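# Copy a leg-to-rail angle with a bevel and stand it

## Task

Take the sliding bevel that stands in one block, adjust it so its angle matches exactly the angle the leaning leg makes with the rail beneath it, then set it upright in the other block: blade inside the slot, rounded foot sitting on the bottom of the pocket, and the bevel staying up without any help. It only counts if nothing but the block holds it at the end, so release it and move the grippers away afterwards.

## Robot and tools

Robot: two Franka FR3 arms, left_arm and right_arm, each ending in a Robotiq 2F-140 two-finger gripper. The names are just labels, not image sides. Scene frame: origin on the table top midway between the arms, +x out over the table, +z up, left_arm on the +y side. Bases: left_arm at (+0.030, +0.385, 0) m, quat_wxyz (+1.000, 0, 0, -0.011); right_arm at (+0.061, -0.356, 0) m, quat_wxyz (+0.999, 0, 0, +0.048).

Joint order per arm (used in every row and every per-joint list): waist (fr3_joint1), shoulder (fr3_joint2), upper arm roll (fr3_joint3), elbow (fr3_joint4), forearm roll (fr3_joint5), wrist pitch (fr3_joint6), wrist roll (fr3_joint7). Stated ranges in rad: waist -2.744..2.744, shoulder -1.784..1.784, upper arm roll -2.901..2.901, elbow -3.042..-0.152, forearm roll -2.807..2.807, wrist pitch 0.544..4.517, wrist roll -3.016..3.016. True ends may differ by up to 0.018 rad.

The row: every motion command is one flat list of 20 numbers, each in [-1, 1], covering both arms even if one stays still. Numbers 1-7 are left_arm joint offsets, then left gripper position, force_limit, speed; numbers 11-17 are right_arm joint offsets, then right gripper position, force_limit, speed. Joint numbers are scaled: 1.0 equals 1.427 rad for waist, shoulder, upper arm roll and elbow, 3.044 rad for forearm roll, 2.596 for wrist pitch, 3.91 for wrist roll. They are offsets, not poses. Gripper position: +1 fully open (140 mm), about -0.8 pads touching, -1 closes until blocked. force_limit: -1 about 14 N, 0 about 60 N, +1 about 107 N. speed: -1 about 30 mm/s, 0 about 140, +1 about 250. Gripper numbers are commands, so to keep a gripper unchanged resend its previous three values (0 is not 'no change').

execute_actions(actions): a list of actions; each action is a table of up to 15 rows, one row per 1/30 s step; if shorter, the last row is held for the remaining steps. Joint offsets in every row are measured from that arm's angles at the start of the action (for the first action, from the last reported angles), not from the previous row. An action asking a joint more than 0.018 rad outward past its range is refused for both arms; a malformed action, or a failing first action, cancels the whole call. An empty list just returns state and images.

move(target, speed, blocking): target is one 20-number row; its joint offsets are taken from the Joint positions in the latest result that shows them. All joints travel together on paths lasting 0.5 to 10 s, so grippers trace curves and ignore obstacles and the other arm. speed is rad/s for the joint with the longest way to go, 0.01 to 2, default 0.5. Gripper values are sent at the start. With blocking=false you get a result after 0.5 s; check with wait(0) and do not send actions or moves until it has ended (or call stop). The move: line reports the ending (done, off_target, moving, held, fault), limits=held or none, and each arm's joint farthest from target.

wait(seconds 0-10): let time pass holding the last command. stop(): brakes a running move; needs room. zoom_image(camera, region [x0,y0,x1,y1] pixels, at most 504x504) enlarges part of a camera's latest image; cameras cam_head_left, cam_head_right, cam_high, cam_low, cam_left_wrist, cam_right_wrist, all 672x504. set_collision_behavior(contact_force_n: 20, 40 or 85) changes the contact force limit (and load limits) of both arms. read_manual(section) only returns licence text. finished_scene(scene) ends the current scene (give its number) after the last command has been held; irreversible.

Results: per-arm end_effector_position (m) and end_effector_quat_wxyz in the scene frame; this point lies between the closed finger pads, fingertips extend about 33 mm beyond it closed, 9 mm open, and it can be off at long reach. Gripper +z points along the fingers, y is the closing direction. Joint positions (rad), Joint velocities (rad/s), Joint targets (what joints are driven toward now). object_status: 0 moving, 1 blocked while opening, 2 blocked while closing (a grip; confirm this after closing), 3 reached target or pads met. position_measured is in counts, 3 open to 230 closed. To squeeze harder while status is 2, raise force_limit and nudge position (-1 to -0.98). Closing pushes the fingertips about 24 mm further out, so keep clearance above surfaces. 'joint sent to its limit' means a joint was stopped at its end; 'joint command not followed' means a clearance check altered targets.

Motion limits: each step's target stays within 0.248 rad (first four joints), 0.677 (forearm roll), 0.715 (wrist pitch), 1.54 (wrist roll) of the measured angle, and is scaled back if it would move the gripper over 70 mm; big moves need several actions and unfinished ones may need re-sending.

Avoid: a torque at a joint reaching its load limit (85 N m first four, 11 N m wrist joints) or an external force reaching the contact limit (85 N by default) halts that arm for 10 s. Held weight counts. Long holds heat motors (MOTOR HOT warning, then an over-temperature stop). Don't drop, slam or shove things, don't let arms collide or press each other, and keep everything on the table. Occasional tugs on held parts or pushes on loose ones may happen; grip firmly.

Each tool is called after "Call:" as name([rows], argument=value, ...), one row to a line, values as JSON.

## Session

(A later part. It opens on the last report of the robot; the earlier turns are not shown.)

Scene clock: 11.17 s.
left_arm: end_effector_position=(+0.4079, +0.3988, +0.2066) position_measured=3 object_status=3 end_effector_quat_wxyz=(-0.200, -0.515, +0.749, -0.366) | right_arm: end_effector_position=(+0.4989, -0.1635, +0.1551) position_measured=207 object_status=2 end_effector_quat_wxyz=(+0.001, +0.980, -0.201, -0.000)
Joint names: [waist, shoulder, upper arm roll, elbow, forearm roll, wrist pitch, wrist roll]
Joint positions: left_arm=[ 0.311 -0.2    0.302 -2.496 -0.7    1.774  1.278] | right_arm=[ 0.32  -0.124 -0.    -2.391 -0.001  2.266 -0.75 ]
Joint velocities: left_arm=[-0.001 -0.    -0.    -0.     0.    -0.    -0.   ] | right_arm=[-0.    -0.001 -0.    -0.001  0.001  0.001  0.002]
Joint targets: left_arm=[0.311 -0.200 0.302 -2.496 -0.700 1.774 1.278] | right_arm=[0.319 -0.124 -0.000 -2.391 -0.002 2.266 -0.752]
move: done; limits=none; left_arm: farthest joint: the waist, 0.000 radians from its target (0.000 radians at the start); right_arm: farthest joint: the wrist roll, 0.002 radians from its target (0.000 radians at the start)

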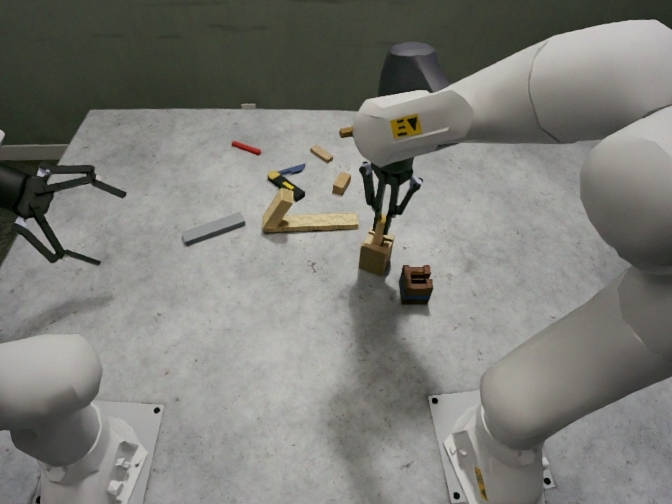

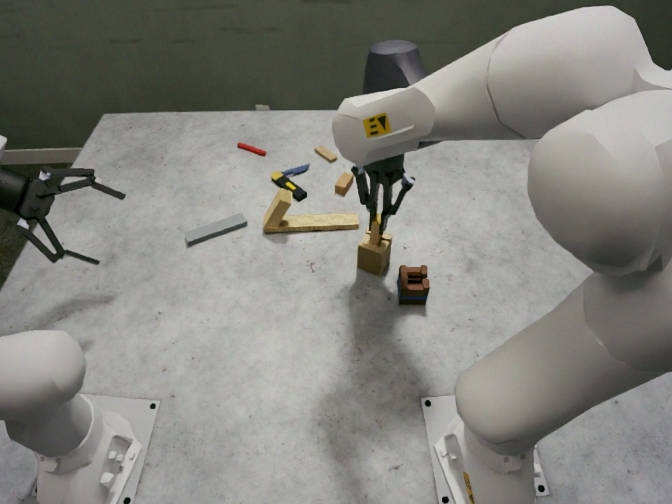

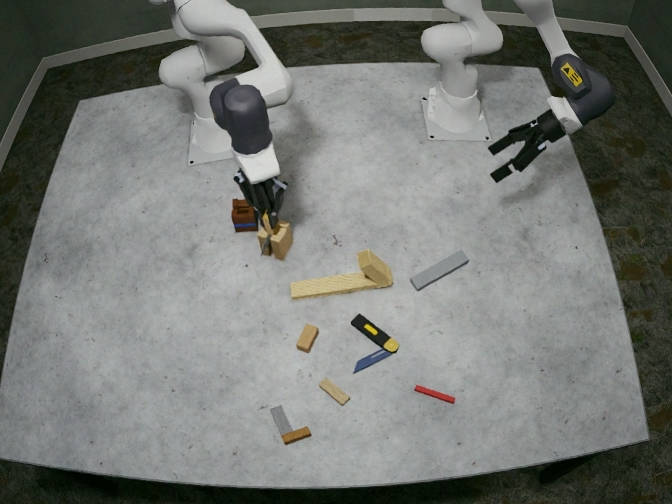

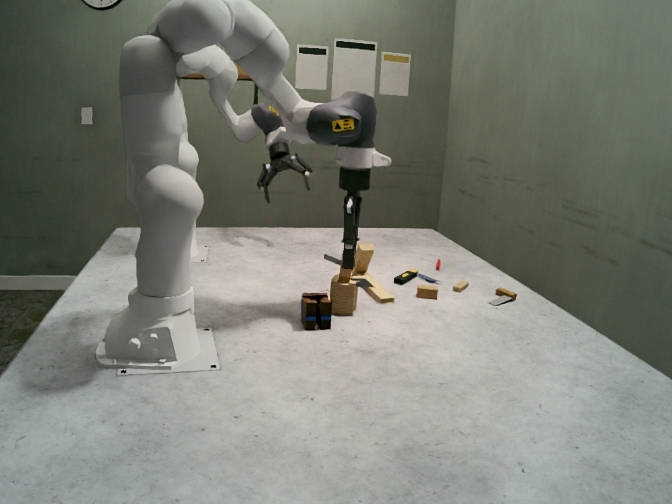

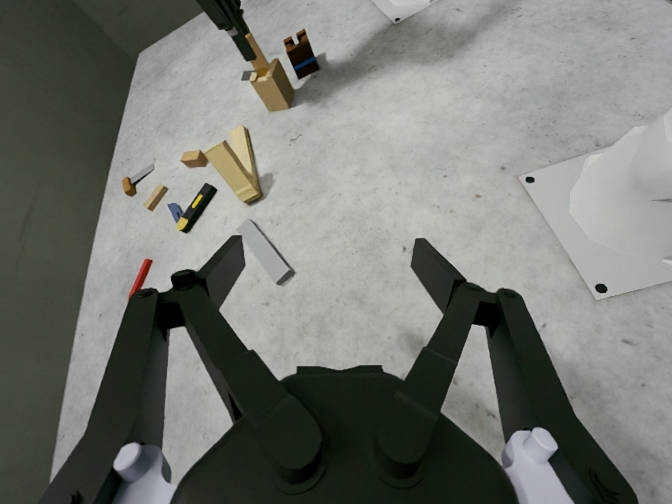

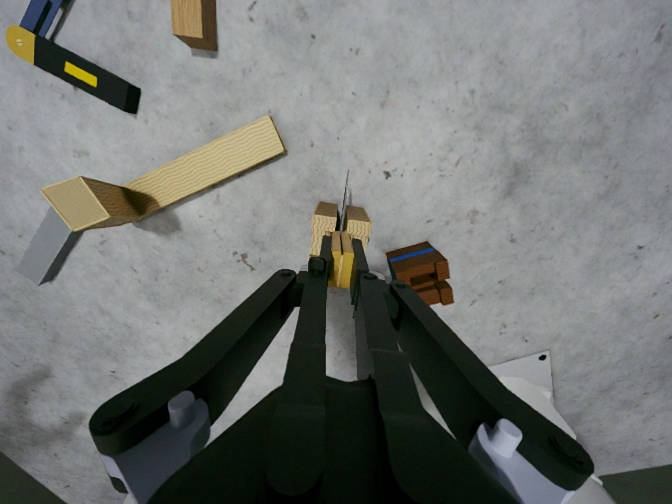

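Call:
execute_actions([
  [[0,0,0,0,0,0,0,1,0,0,0,0,0,0,0,0,0,-0.4,0,-0.6]],
  [[0,0,0,0,0,0,0,1,0,0,-0.0052,0.0062,0,0.007,0,0,-0.002,-0.4,0,-0.6]],
  [[0,0,0,0,0,0,0,1,0,0,0,0,0,0,0,0,0,-1,0.3,-0.6]],
])

Call:
move(target=[0,0,0,0,0,0,0,1,0,0,0,-0.0533,0,0.0584,0,-0.0625,0,-1,0.3,-0.6], speed=0.15)

Call:
zoom_image(camera="cam_low", region=[295, 200, 405, 310])

Scene clock: 13.47 s.
left_arm: end_effector_position=(+0.4079, +0.3988, +0.2066) position_measured=3 object_status=3 end_effector_quat_wxyz=(-0.200, -0.515, +0.749, -0.366) | right_arm: end_effector_position=(+0.5028, -0.1648, +0.1555) position_measured=208 object_status=0 end_effector_quat_wxyz=(+0.000, +0.979, -0.203, +0.001)
Joint names: [waist, shoulder, upper arm roll, elbow, forearm roll, wrist pitch, wrist roll]
Joint positions: left_arm=[ 0.311 -0.2    0.302 -2.496 -0.7    1.774  1.278] | right_arm=[ 0.314 -0.117  0.    -2.383 -0.001  2.266 -0.752]
Joint velocities: left_arm=[-0.     0.001  0.    -0.001  0.    -0.001 -0.   ] | right_arm=[ 0.002 -0.001 -0.     0.002  0.    -0.    -0.001]
Joint targets: left_arm=[0.311 -0.200 0.302 -2.496 -0.700 1.774 1.278] | right_arm=[0.314 -0.117 0.000 -2.383 -0.001 2.266 -0.752]

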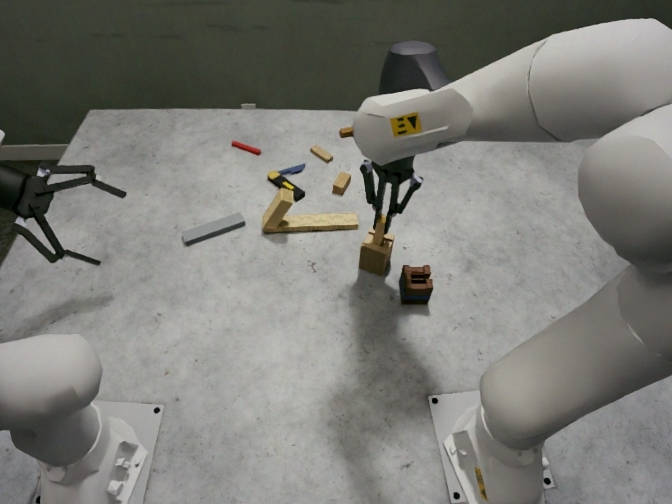

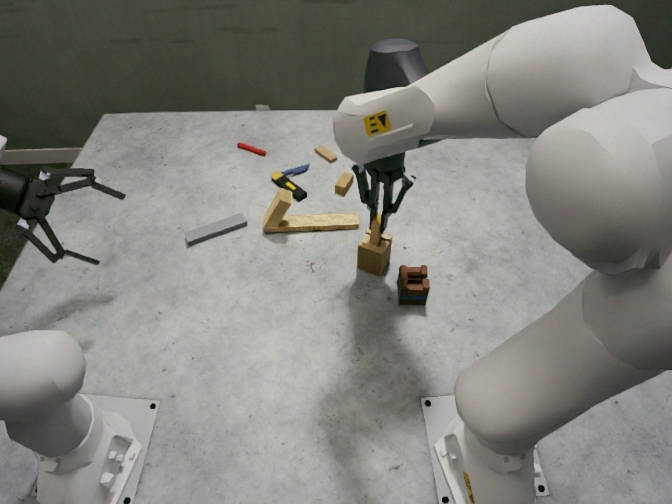

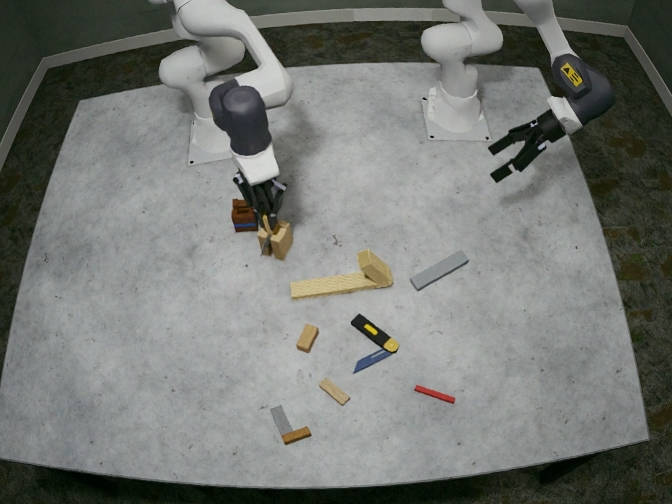

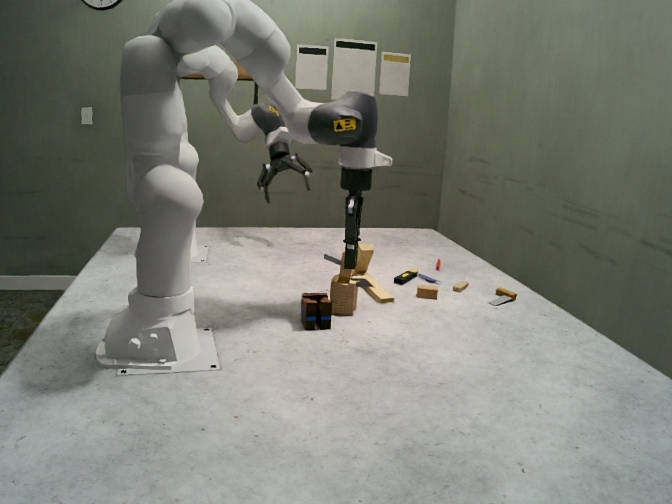

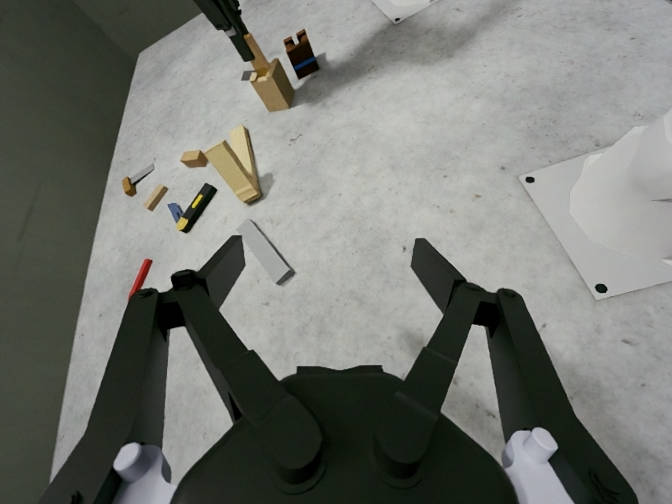

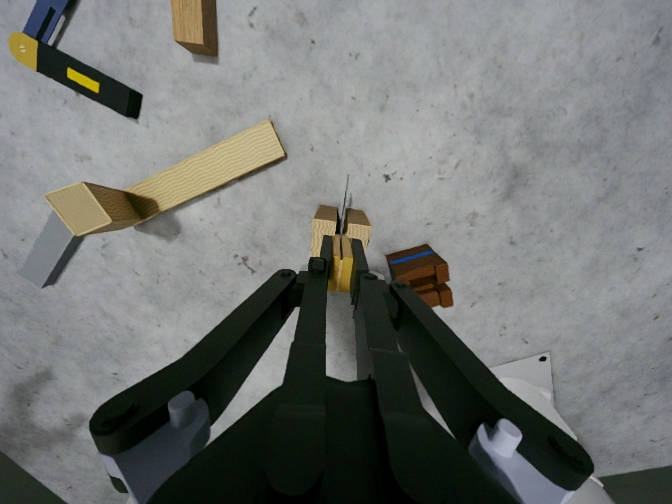

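Scene clock: 15.17 s.
left_arm: end_effector_position=(+0.4079, +0.3988, +0.2066) position_measured=3 object_status=3 end_effector_quat_wxyz=(-0.200, -0.515, +0.749, -0.366) | right_arm: end_effector_position=(+0.5021, -0.1651, +0.2142) position_measured=208 object_status=2 end_effector_quat_wxyz=(+0.001, +0.979, -0.203, -0.000)
Joint names: [waist, shoulder, upper arm roll, elbow, forearm roll, wrist pitch, wrist roll]
Joint positions: left_arm=[ 0.311 -0.2    0.302 -2.496 -0.7    1.774  1.278] | right_arm=[ 0.314 -0.192  0.    -2.301 -0.001  2.108 -0.752]
Joint velocities: left_arm=[ 0.001 -0.001 -0.    -0.001  0.001 -0.    -0.001] | right_arm=[-0.001 -0.    -0.    -0.    -0.001 -0.005 -0.   ]
Joint targets: left_arm=[0.311 -0.200 0.302 -2.496 -0.700 1.774 1.278] | right_arm=[0.314 -0.193 0.000 -2.299 -0.001 2.104 -0.752]
move: done; limits=none; left_arm: farthest joint: the waist, 0.000 radians from its target (0.000 radians at the start); right_arm: farthest joint: the wrist pitch, 0.004 radians from its target (0.162 radians at the start)

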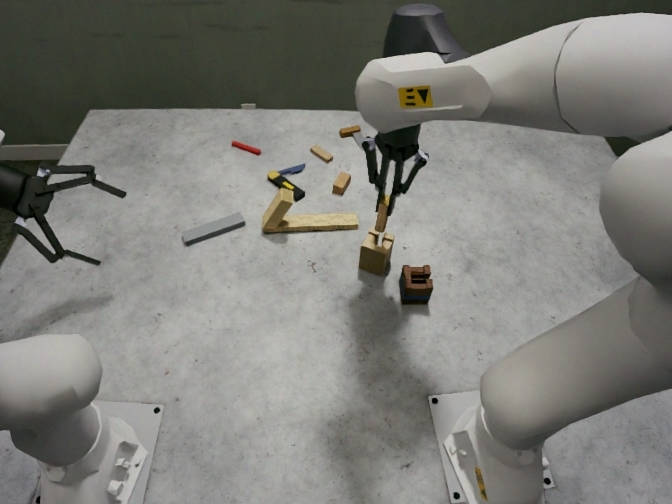

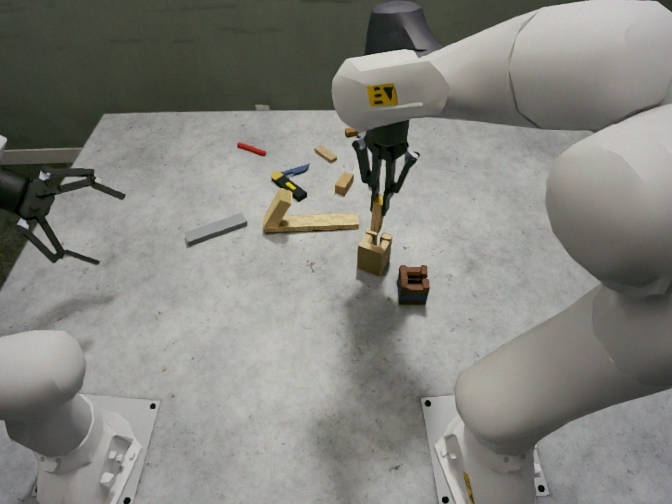

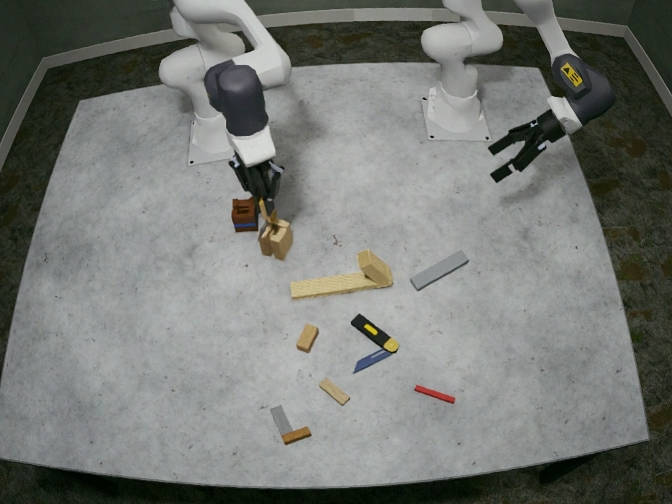

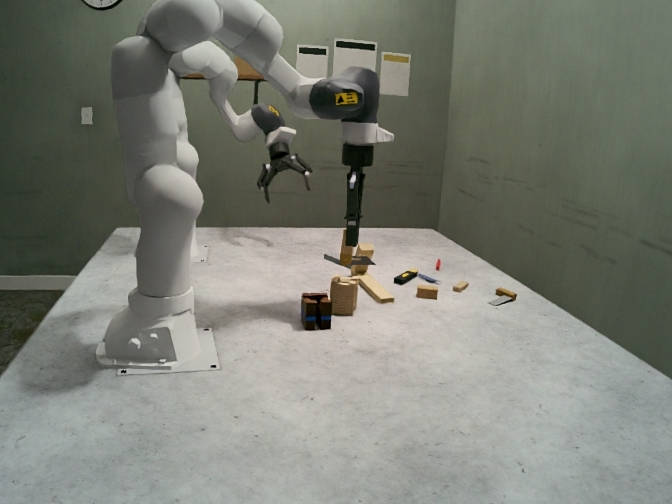

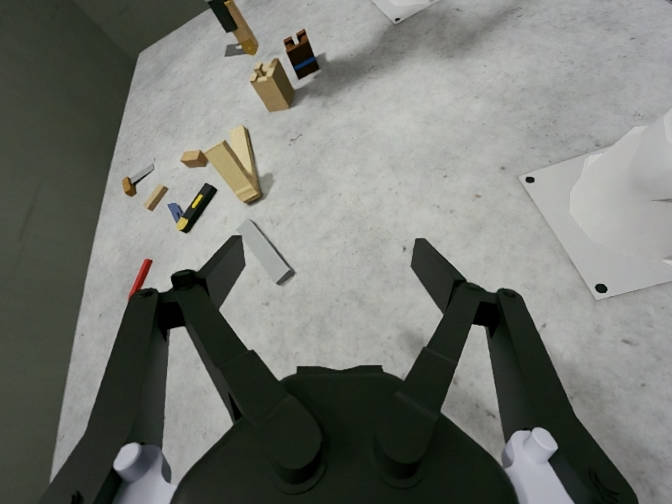

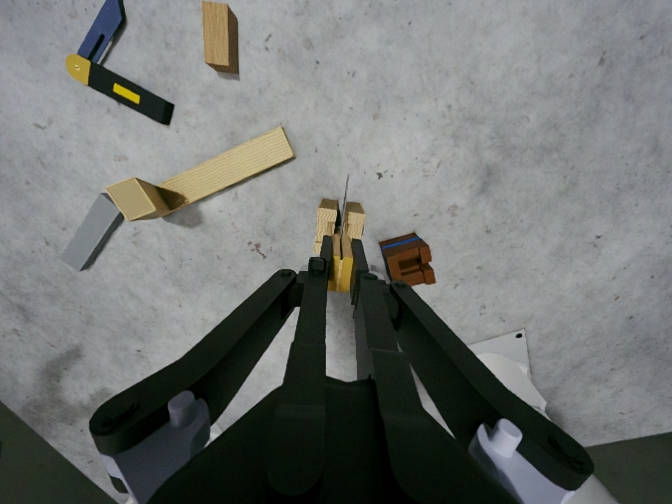

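Region (295, 200, 405, 310) of cam_low's 672x504 image, scaled by 4.582, with more detail than that image has.

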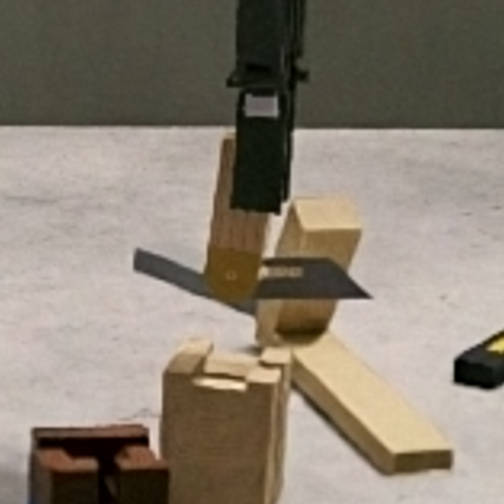

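Call:
move(target=[0,0,0,0,0,0,0,1,0,0,-0.0046,0.318,0,0.2287,0.1712,0.0735,0.188,-1,0.3,-0.6])

Call:
zoom_image(camera="cam_head_left", region=[255, 150, 375, 250])

Call:
zoom_image(camera="cam_high", region=[280, 210, 410, 310])

Scene clock: 20.27 s.
left_arm: end_effector_position=(+0.4079, +0.3988, +0.2066) position_measured=3 object_status=3 end_effector_quat_wxyz=(-0.200, -0.515, +0.749, -0.366) | right_arm: end_effector_position=(+0.6098, -0.0245, +0.1492) position_measured=208 object_status=2 end_effector_quat_wxyz=(-0.133, +0.724, -0.660, -0.147)
Joint names: [waist, shoulder, upper arm roll, elbow, forearm roll, wrist pitch, wrist roll]
Joint positions: left_arm=[ 0.311 -0.2    0.302 -2.496 -0.7    1.774  1.278] | right_arm=[ 0.308  0.262  0.    -1.976  0.517  2.295 -0.024]
Joint velocities: left_arm=[-0.    -0.     0.     0.001 -0.     0.     0.   ] | right_arm=[ 0.     0.001  0.    -0.    -0.001  0.001  0.007]
Joint targets: left_arm=[0.311 -0.200 0.302 -2.496 -0.700 1.774 1.278] | right_arm=[0.307 0.262 0.000 -1.975 0.520 2.298 -0.017]
move: done; limits=none; left_arm: farthest joint: the waist, 0.000 radians from its target (0.000 radians at the start); right_arm: farthest joint: the wrist roll, 0.007 radians from its target (0.735 radians at the start)

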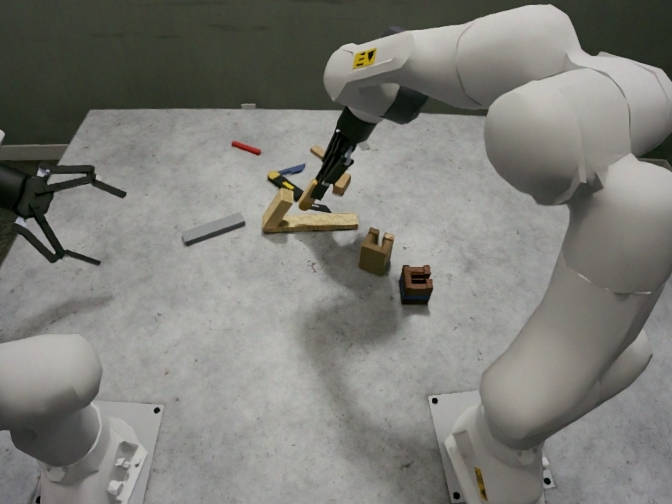

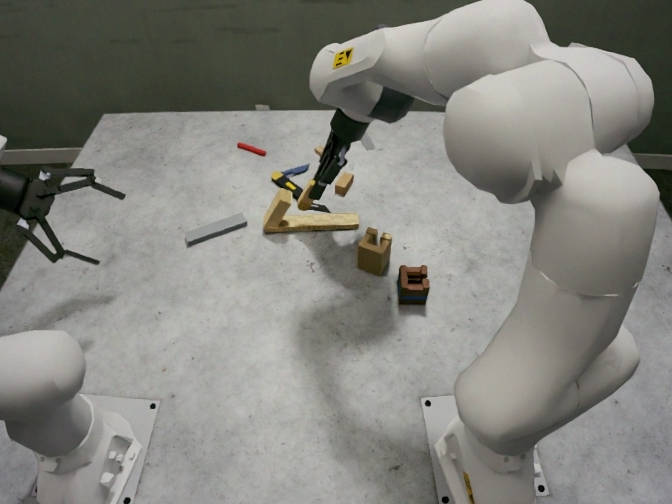

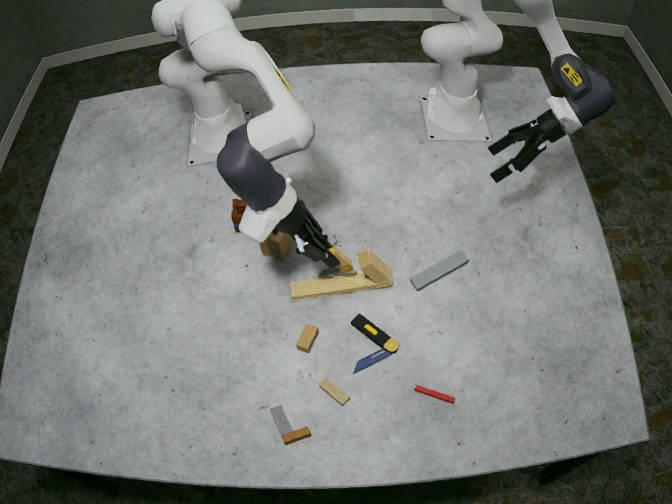

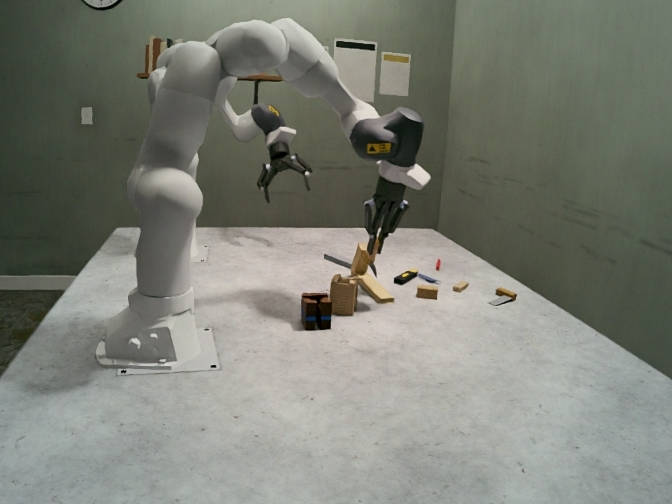

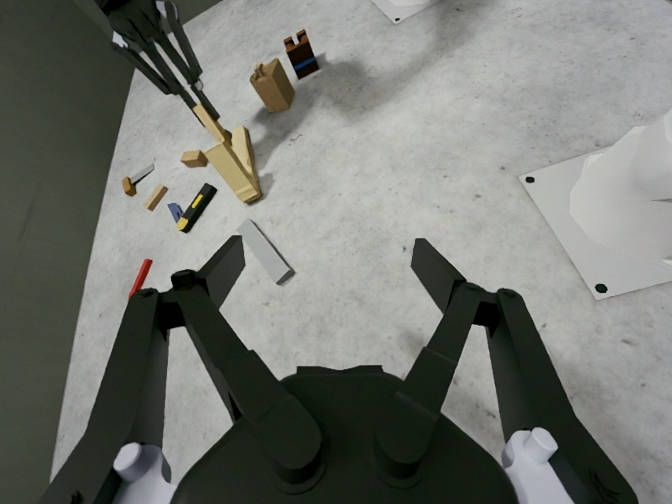

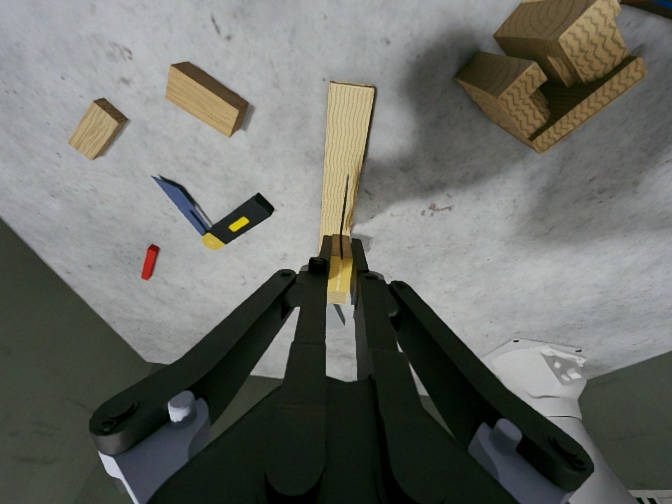

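Region (255, 150, 375, 250) of cam_head_left's 672x504 image, scaled by 4.200, with more detail than that image has.

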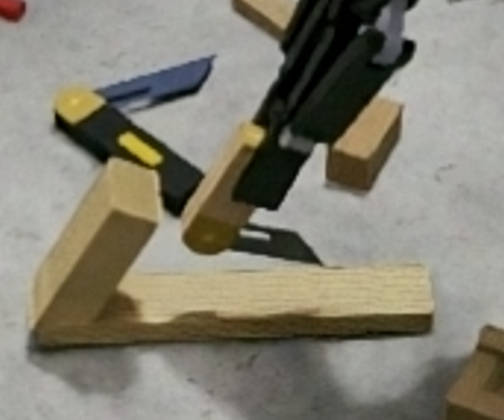

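Region (280, 210, 410, 310) of cam_high's 672x504 image, scaled by 3.877, with more detail than that image has; it fills the top 388 rows of this view, and the rest is white.

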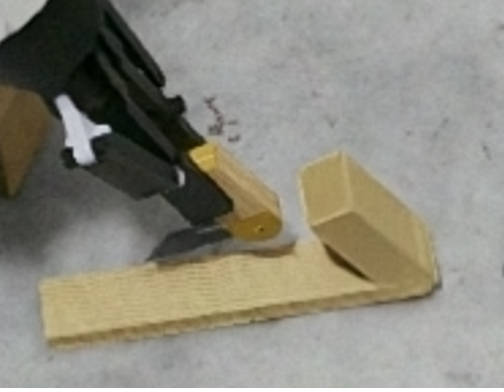

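Call:
move(target=[0,0,0,0,0,0,0,1,0,0,0.0292,0.0423,0,0.0109,0.018,0.0258,0,-1,0.3,-0.6], speed=0.08)

Call:
zoom_image(camera="cam_head_right", region=[255, 170, 345, 240])

Call:
zoom_image(camera="cam_high", region=[310, 230, 400, 300])

Scene clock: 22.80 s.
left_arm: end_effector_position=(+0.4079, +0.3988, +0.2066) position_measured=3 object_status=3 end_effector_quat_wxyz=(-0.200, -0.515, +0.749, -0.366) | right_arm: end_effector_position=(+0.6107, +0.0027, +0.1254) position_measured=208 object_status=2 end_effector_quat_wxyz=(-0.141, +0.716, -0.666, -0.154)
Joint names: [waist, shoulder, upper arm roll, elbow, forearm roll, wrist pitch, wrist roll]
Joint positions: left_arm=[ 0.311 -0.2    0.302 -2.496 -0.7    1.774  1.278] | right_arm=[ 0.349  0.322  0.    -1.963  0.569  2.357 -0.022]
Joint velocities: left_arm=[ 0.     0.    -0.     0.    -0.     0.001 -0.   ] | right_arm=[ 0.    -0.     0.    -0.001  0.002  0.004  0.   ]
Joint targets: left_arm=[0.311 -0.200 0.302 -2.496 -0.700 1.774 1.278] | right_arm=[0.350 0.323 0.000 -1.961 0.572 2.362 -0.024]
move: done; limits=none; left_arm: farthest joint: the waist, 0.000 radians from its target (0.000 radians at the start); right_arm: farthest joint: the wrist pitch, 0.005 radians from its target (0.067 radians at the start)

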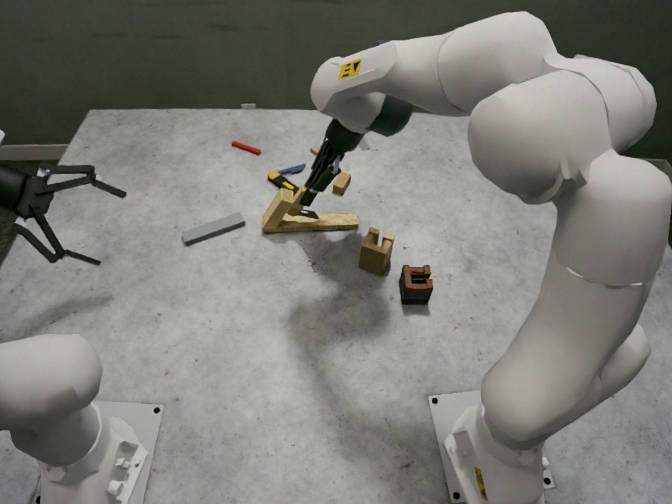

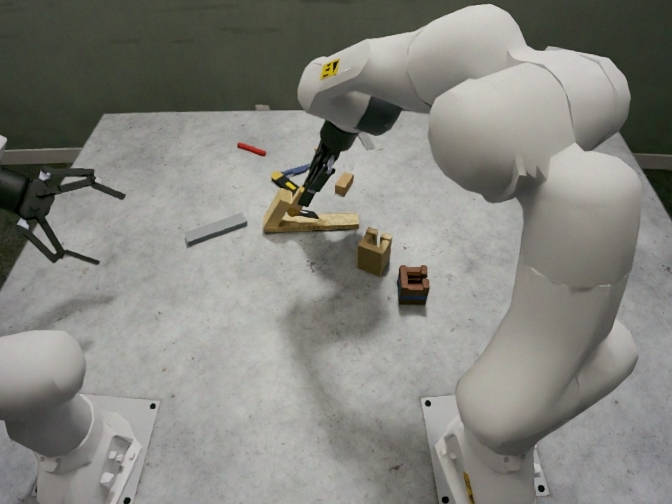

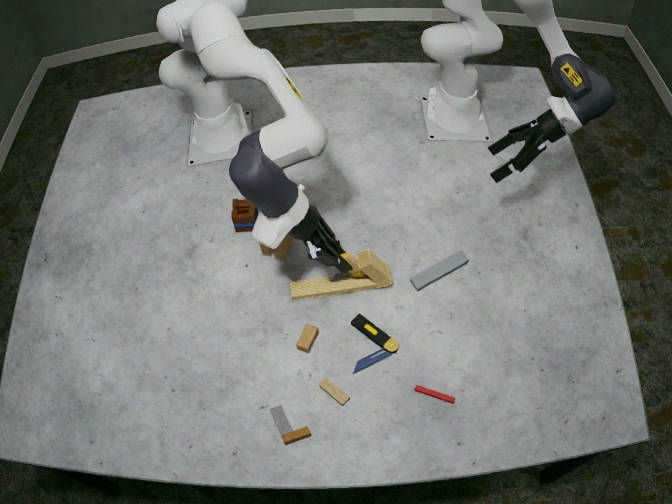

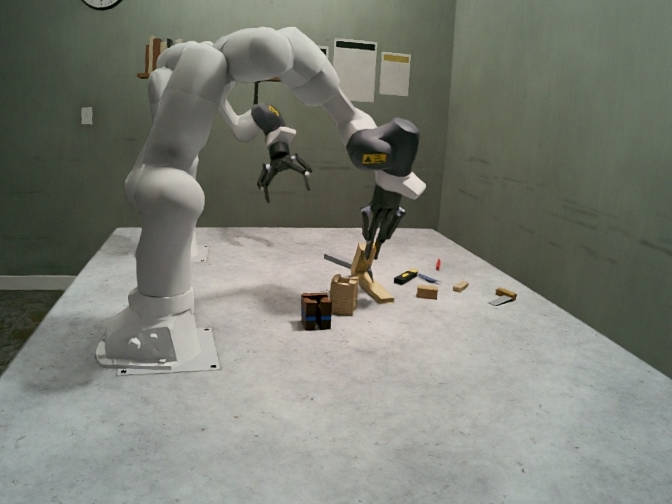

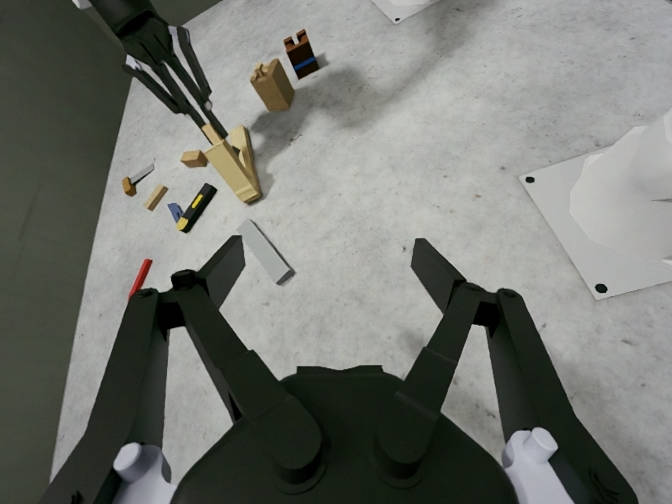

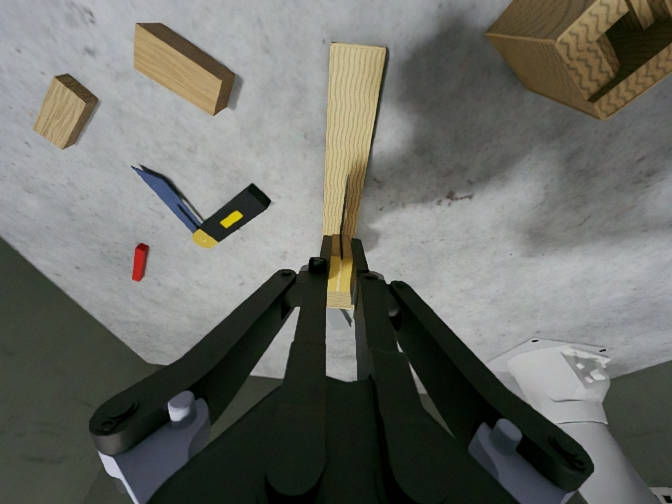

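Region (255, 170, 345, 240) of cam_head_right's 672x504 image, scaled by 5.600, with more detail than that image has.

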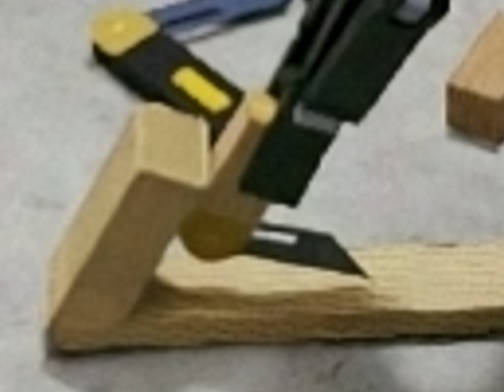

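Region (310, 230, 400, 300) of cam_high's 672x504 image, scaled by 5.600, with more detail than that image has.

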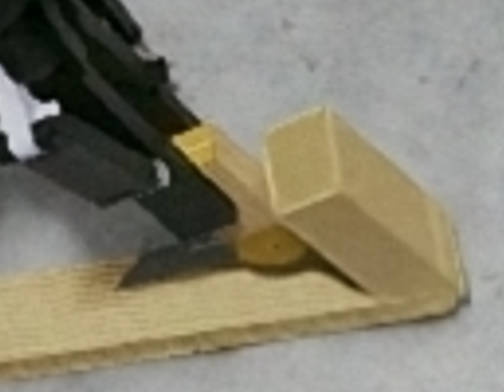

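Call:
move(target=[-1,0,-0.2116,-0.115,0.834,0.1337,0.307,-0.5,0,0,0,0,0,0,0,0,0,-1,0.3,-0.6], speed=1.2)

Call:
move(target=[0,0.275,0,0,0,0,0,-0.5,0,0,0,0,0,0,0,0,0,-1,0.3,-0.6])

Scene clock: 27.63 s.
left_arm: end_effector_position=(+0.4477, +0.0030, +0.2640) position_measured=192 object_status=3 end_effector_quat_wxyz=(-0.031, +0.784, -0.130, +0.606) | right_arm: end_effector_position=(+0.6109, +0.0028, +0.1256) position_measured=208 object_status=2 end_effector_quat_wxyz=(-0.141, +0.716, -0.666, -0.153)
Joint names: [waist, shoulder, upper arm roll, elbow, forearm roll, wrist pitch, wrist roll]
Joint positions: left_arm=[-1.114 -0.2   -0.001 -2.658  1.835  2.118  2.471] | right_arm=[ 0.349  0.322  0.    -1.963  0.569  2.358 -0.022]
Joint velocities: left_arm=[ 0.    -0.001  0.001 -0.     0.     0.     0.005] | right_arm=[ 0.     0.    -0.001  0.    -0.001 -0.    -0.   ]
Joint targets: left_arm=[-1.116 -0.200 0.000 -2.660 1.839 2.121 2.478] | right_arm=[0.349 0.322 0.000 -1.963 0.569 2.357 -0.022]
move: done; limits=none; left_arm: farthest joint: the wrist roll, 0.008 radians from its target (1.201 radians at the start); right_arm: farthest joint: the wrist pitch, 0.001 radians from its target (0.001 radians at the start)

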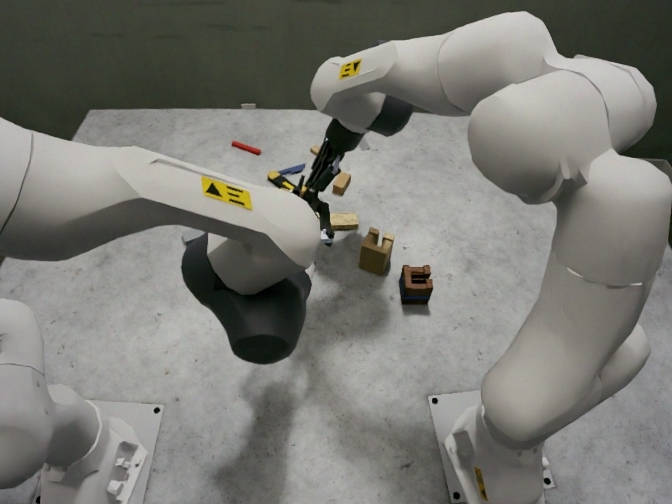

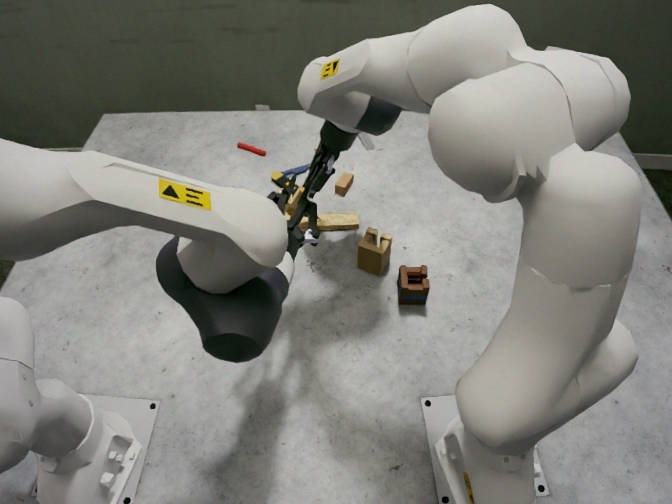

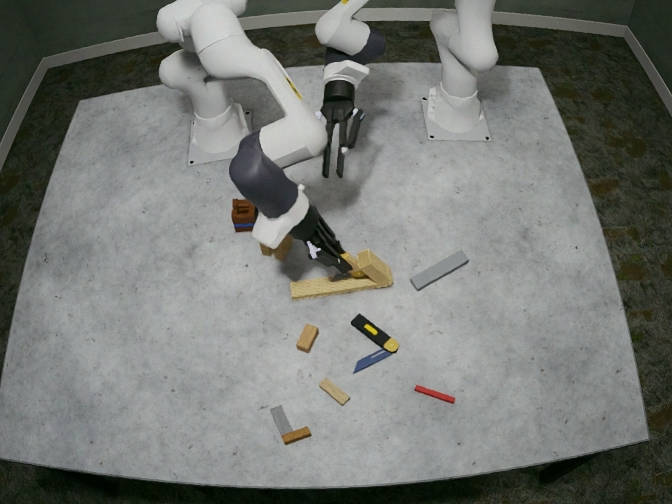

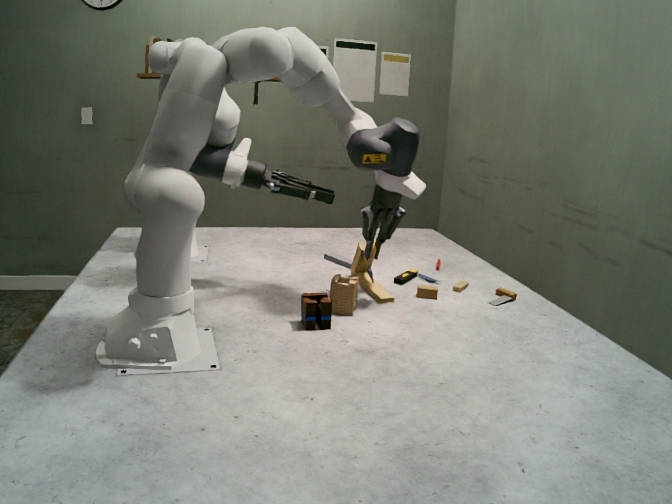

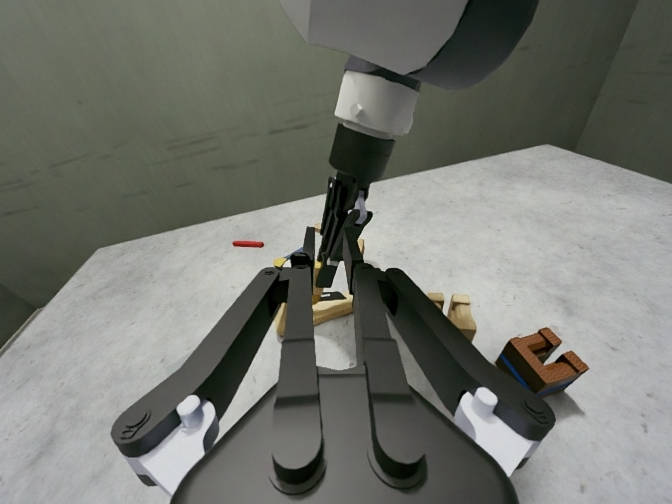

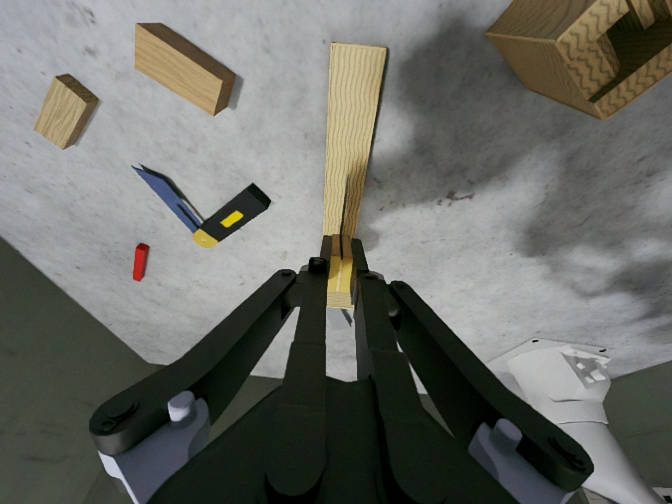

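Scene clock: 28.83 s.
left_arm: end_effector_position=(+0.4197, +0.0633, +0.0694) position_measured=192 object_status=3 end_effector_quat_wxyz=(-0.159, +0.813, -0.238, +0.507) | right_arm: end_effector_position=(+0.6109, +0.0028, +0.1256) position_measured=208 object_status=2 end_effector_quat_wxyz=(-0.141, +0.716, -0.666, -0.153)
Joint names: [waist, shoulder, upper arm roll, elbow, forearm roll, wrist pitch, wrist roll]
Joint positions: left_arm=[-1.114  0.192 -0.001 -2.659  1.835  2.118  2.471] | right_arm=[ 0.349  0.322  0.    -1.963  0.569  2.358 -0.022]
Joint velocities: left_arm=[ 0.     0.001  0.002  0.     0.     0.    -0.   ] | right_arm=[ 0.     0.002  0.001 -0.001  0.001  0.     0.001]
Joint targets: left_arm=[-1.114 0.192 -0.001 -2.658 1.835 2.118 2.471] | right_arm=[0.349 0.322 0.000 -1.963 0.569 2.358 -0.022]
move: done; limits=none; left_arm: farthest joint: the shoulder, 0.001 radians from its target (0.392 radians at the start); right_arm: farthest joint: the waist, 0.000 radians from its target (0.000 radians at the start)

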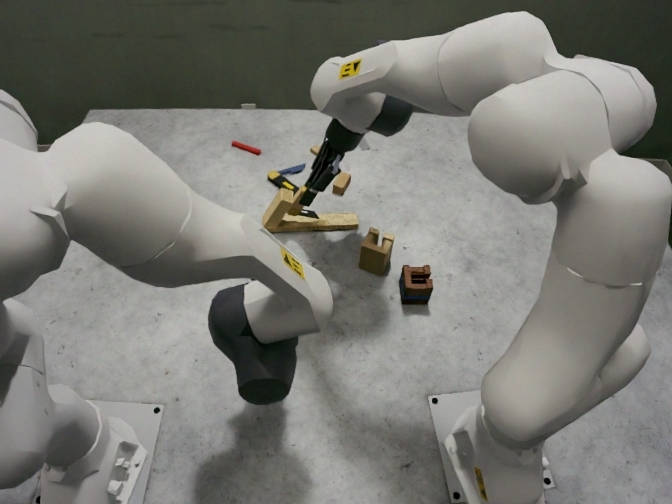

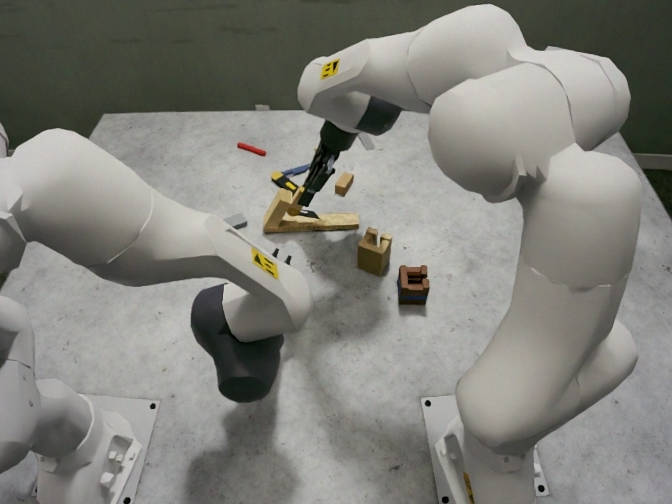

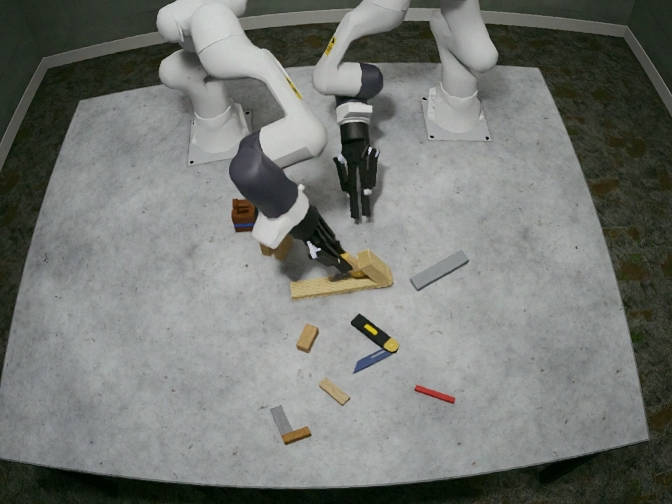

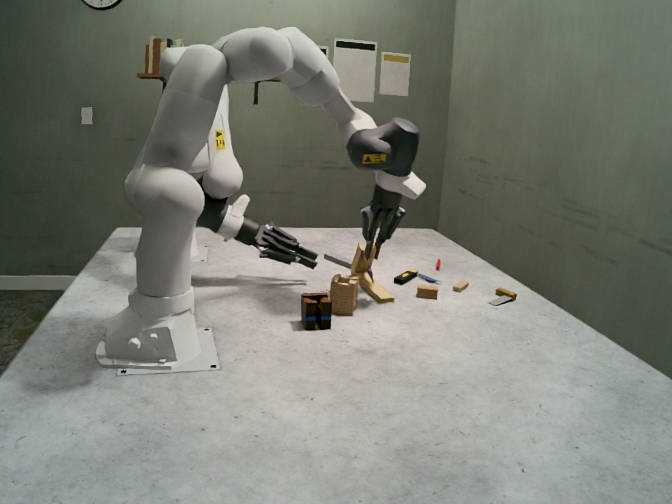

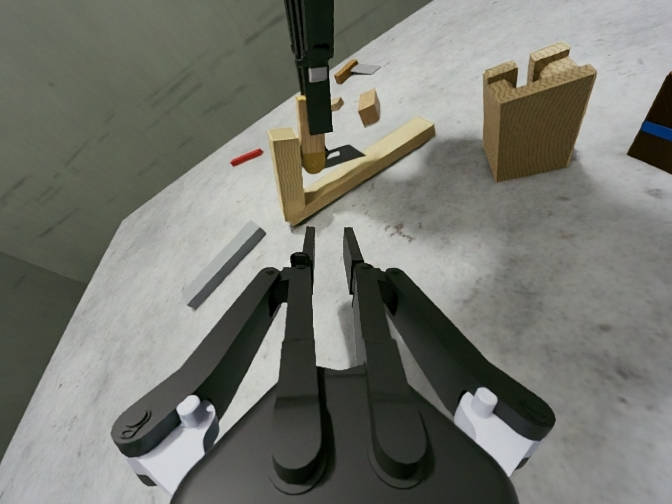

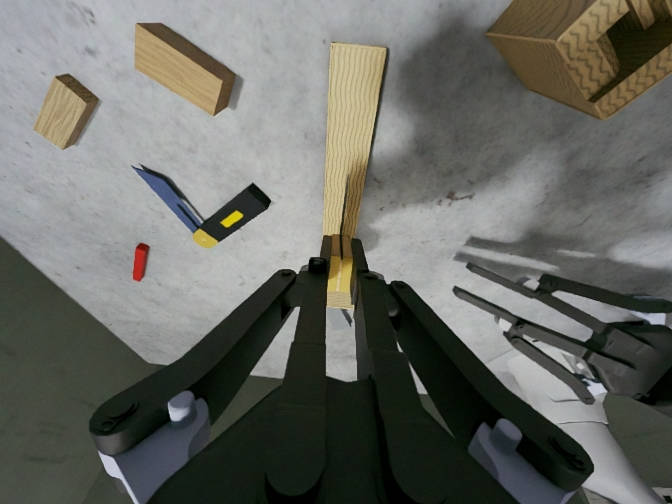

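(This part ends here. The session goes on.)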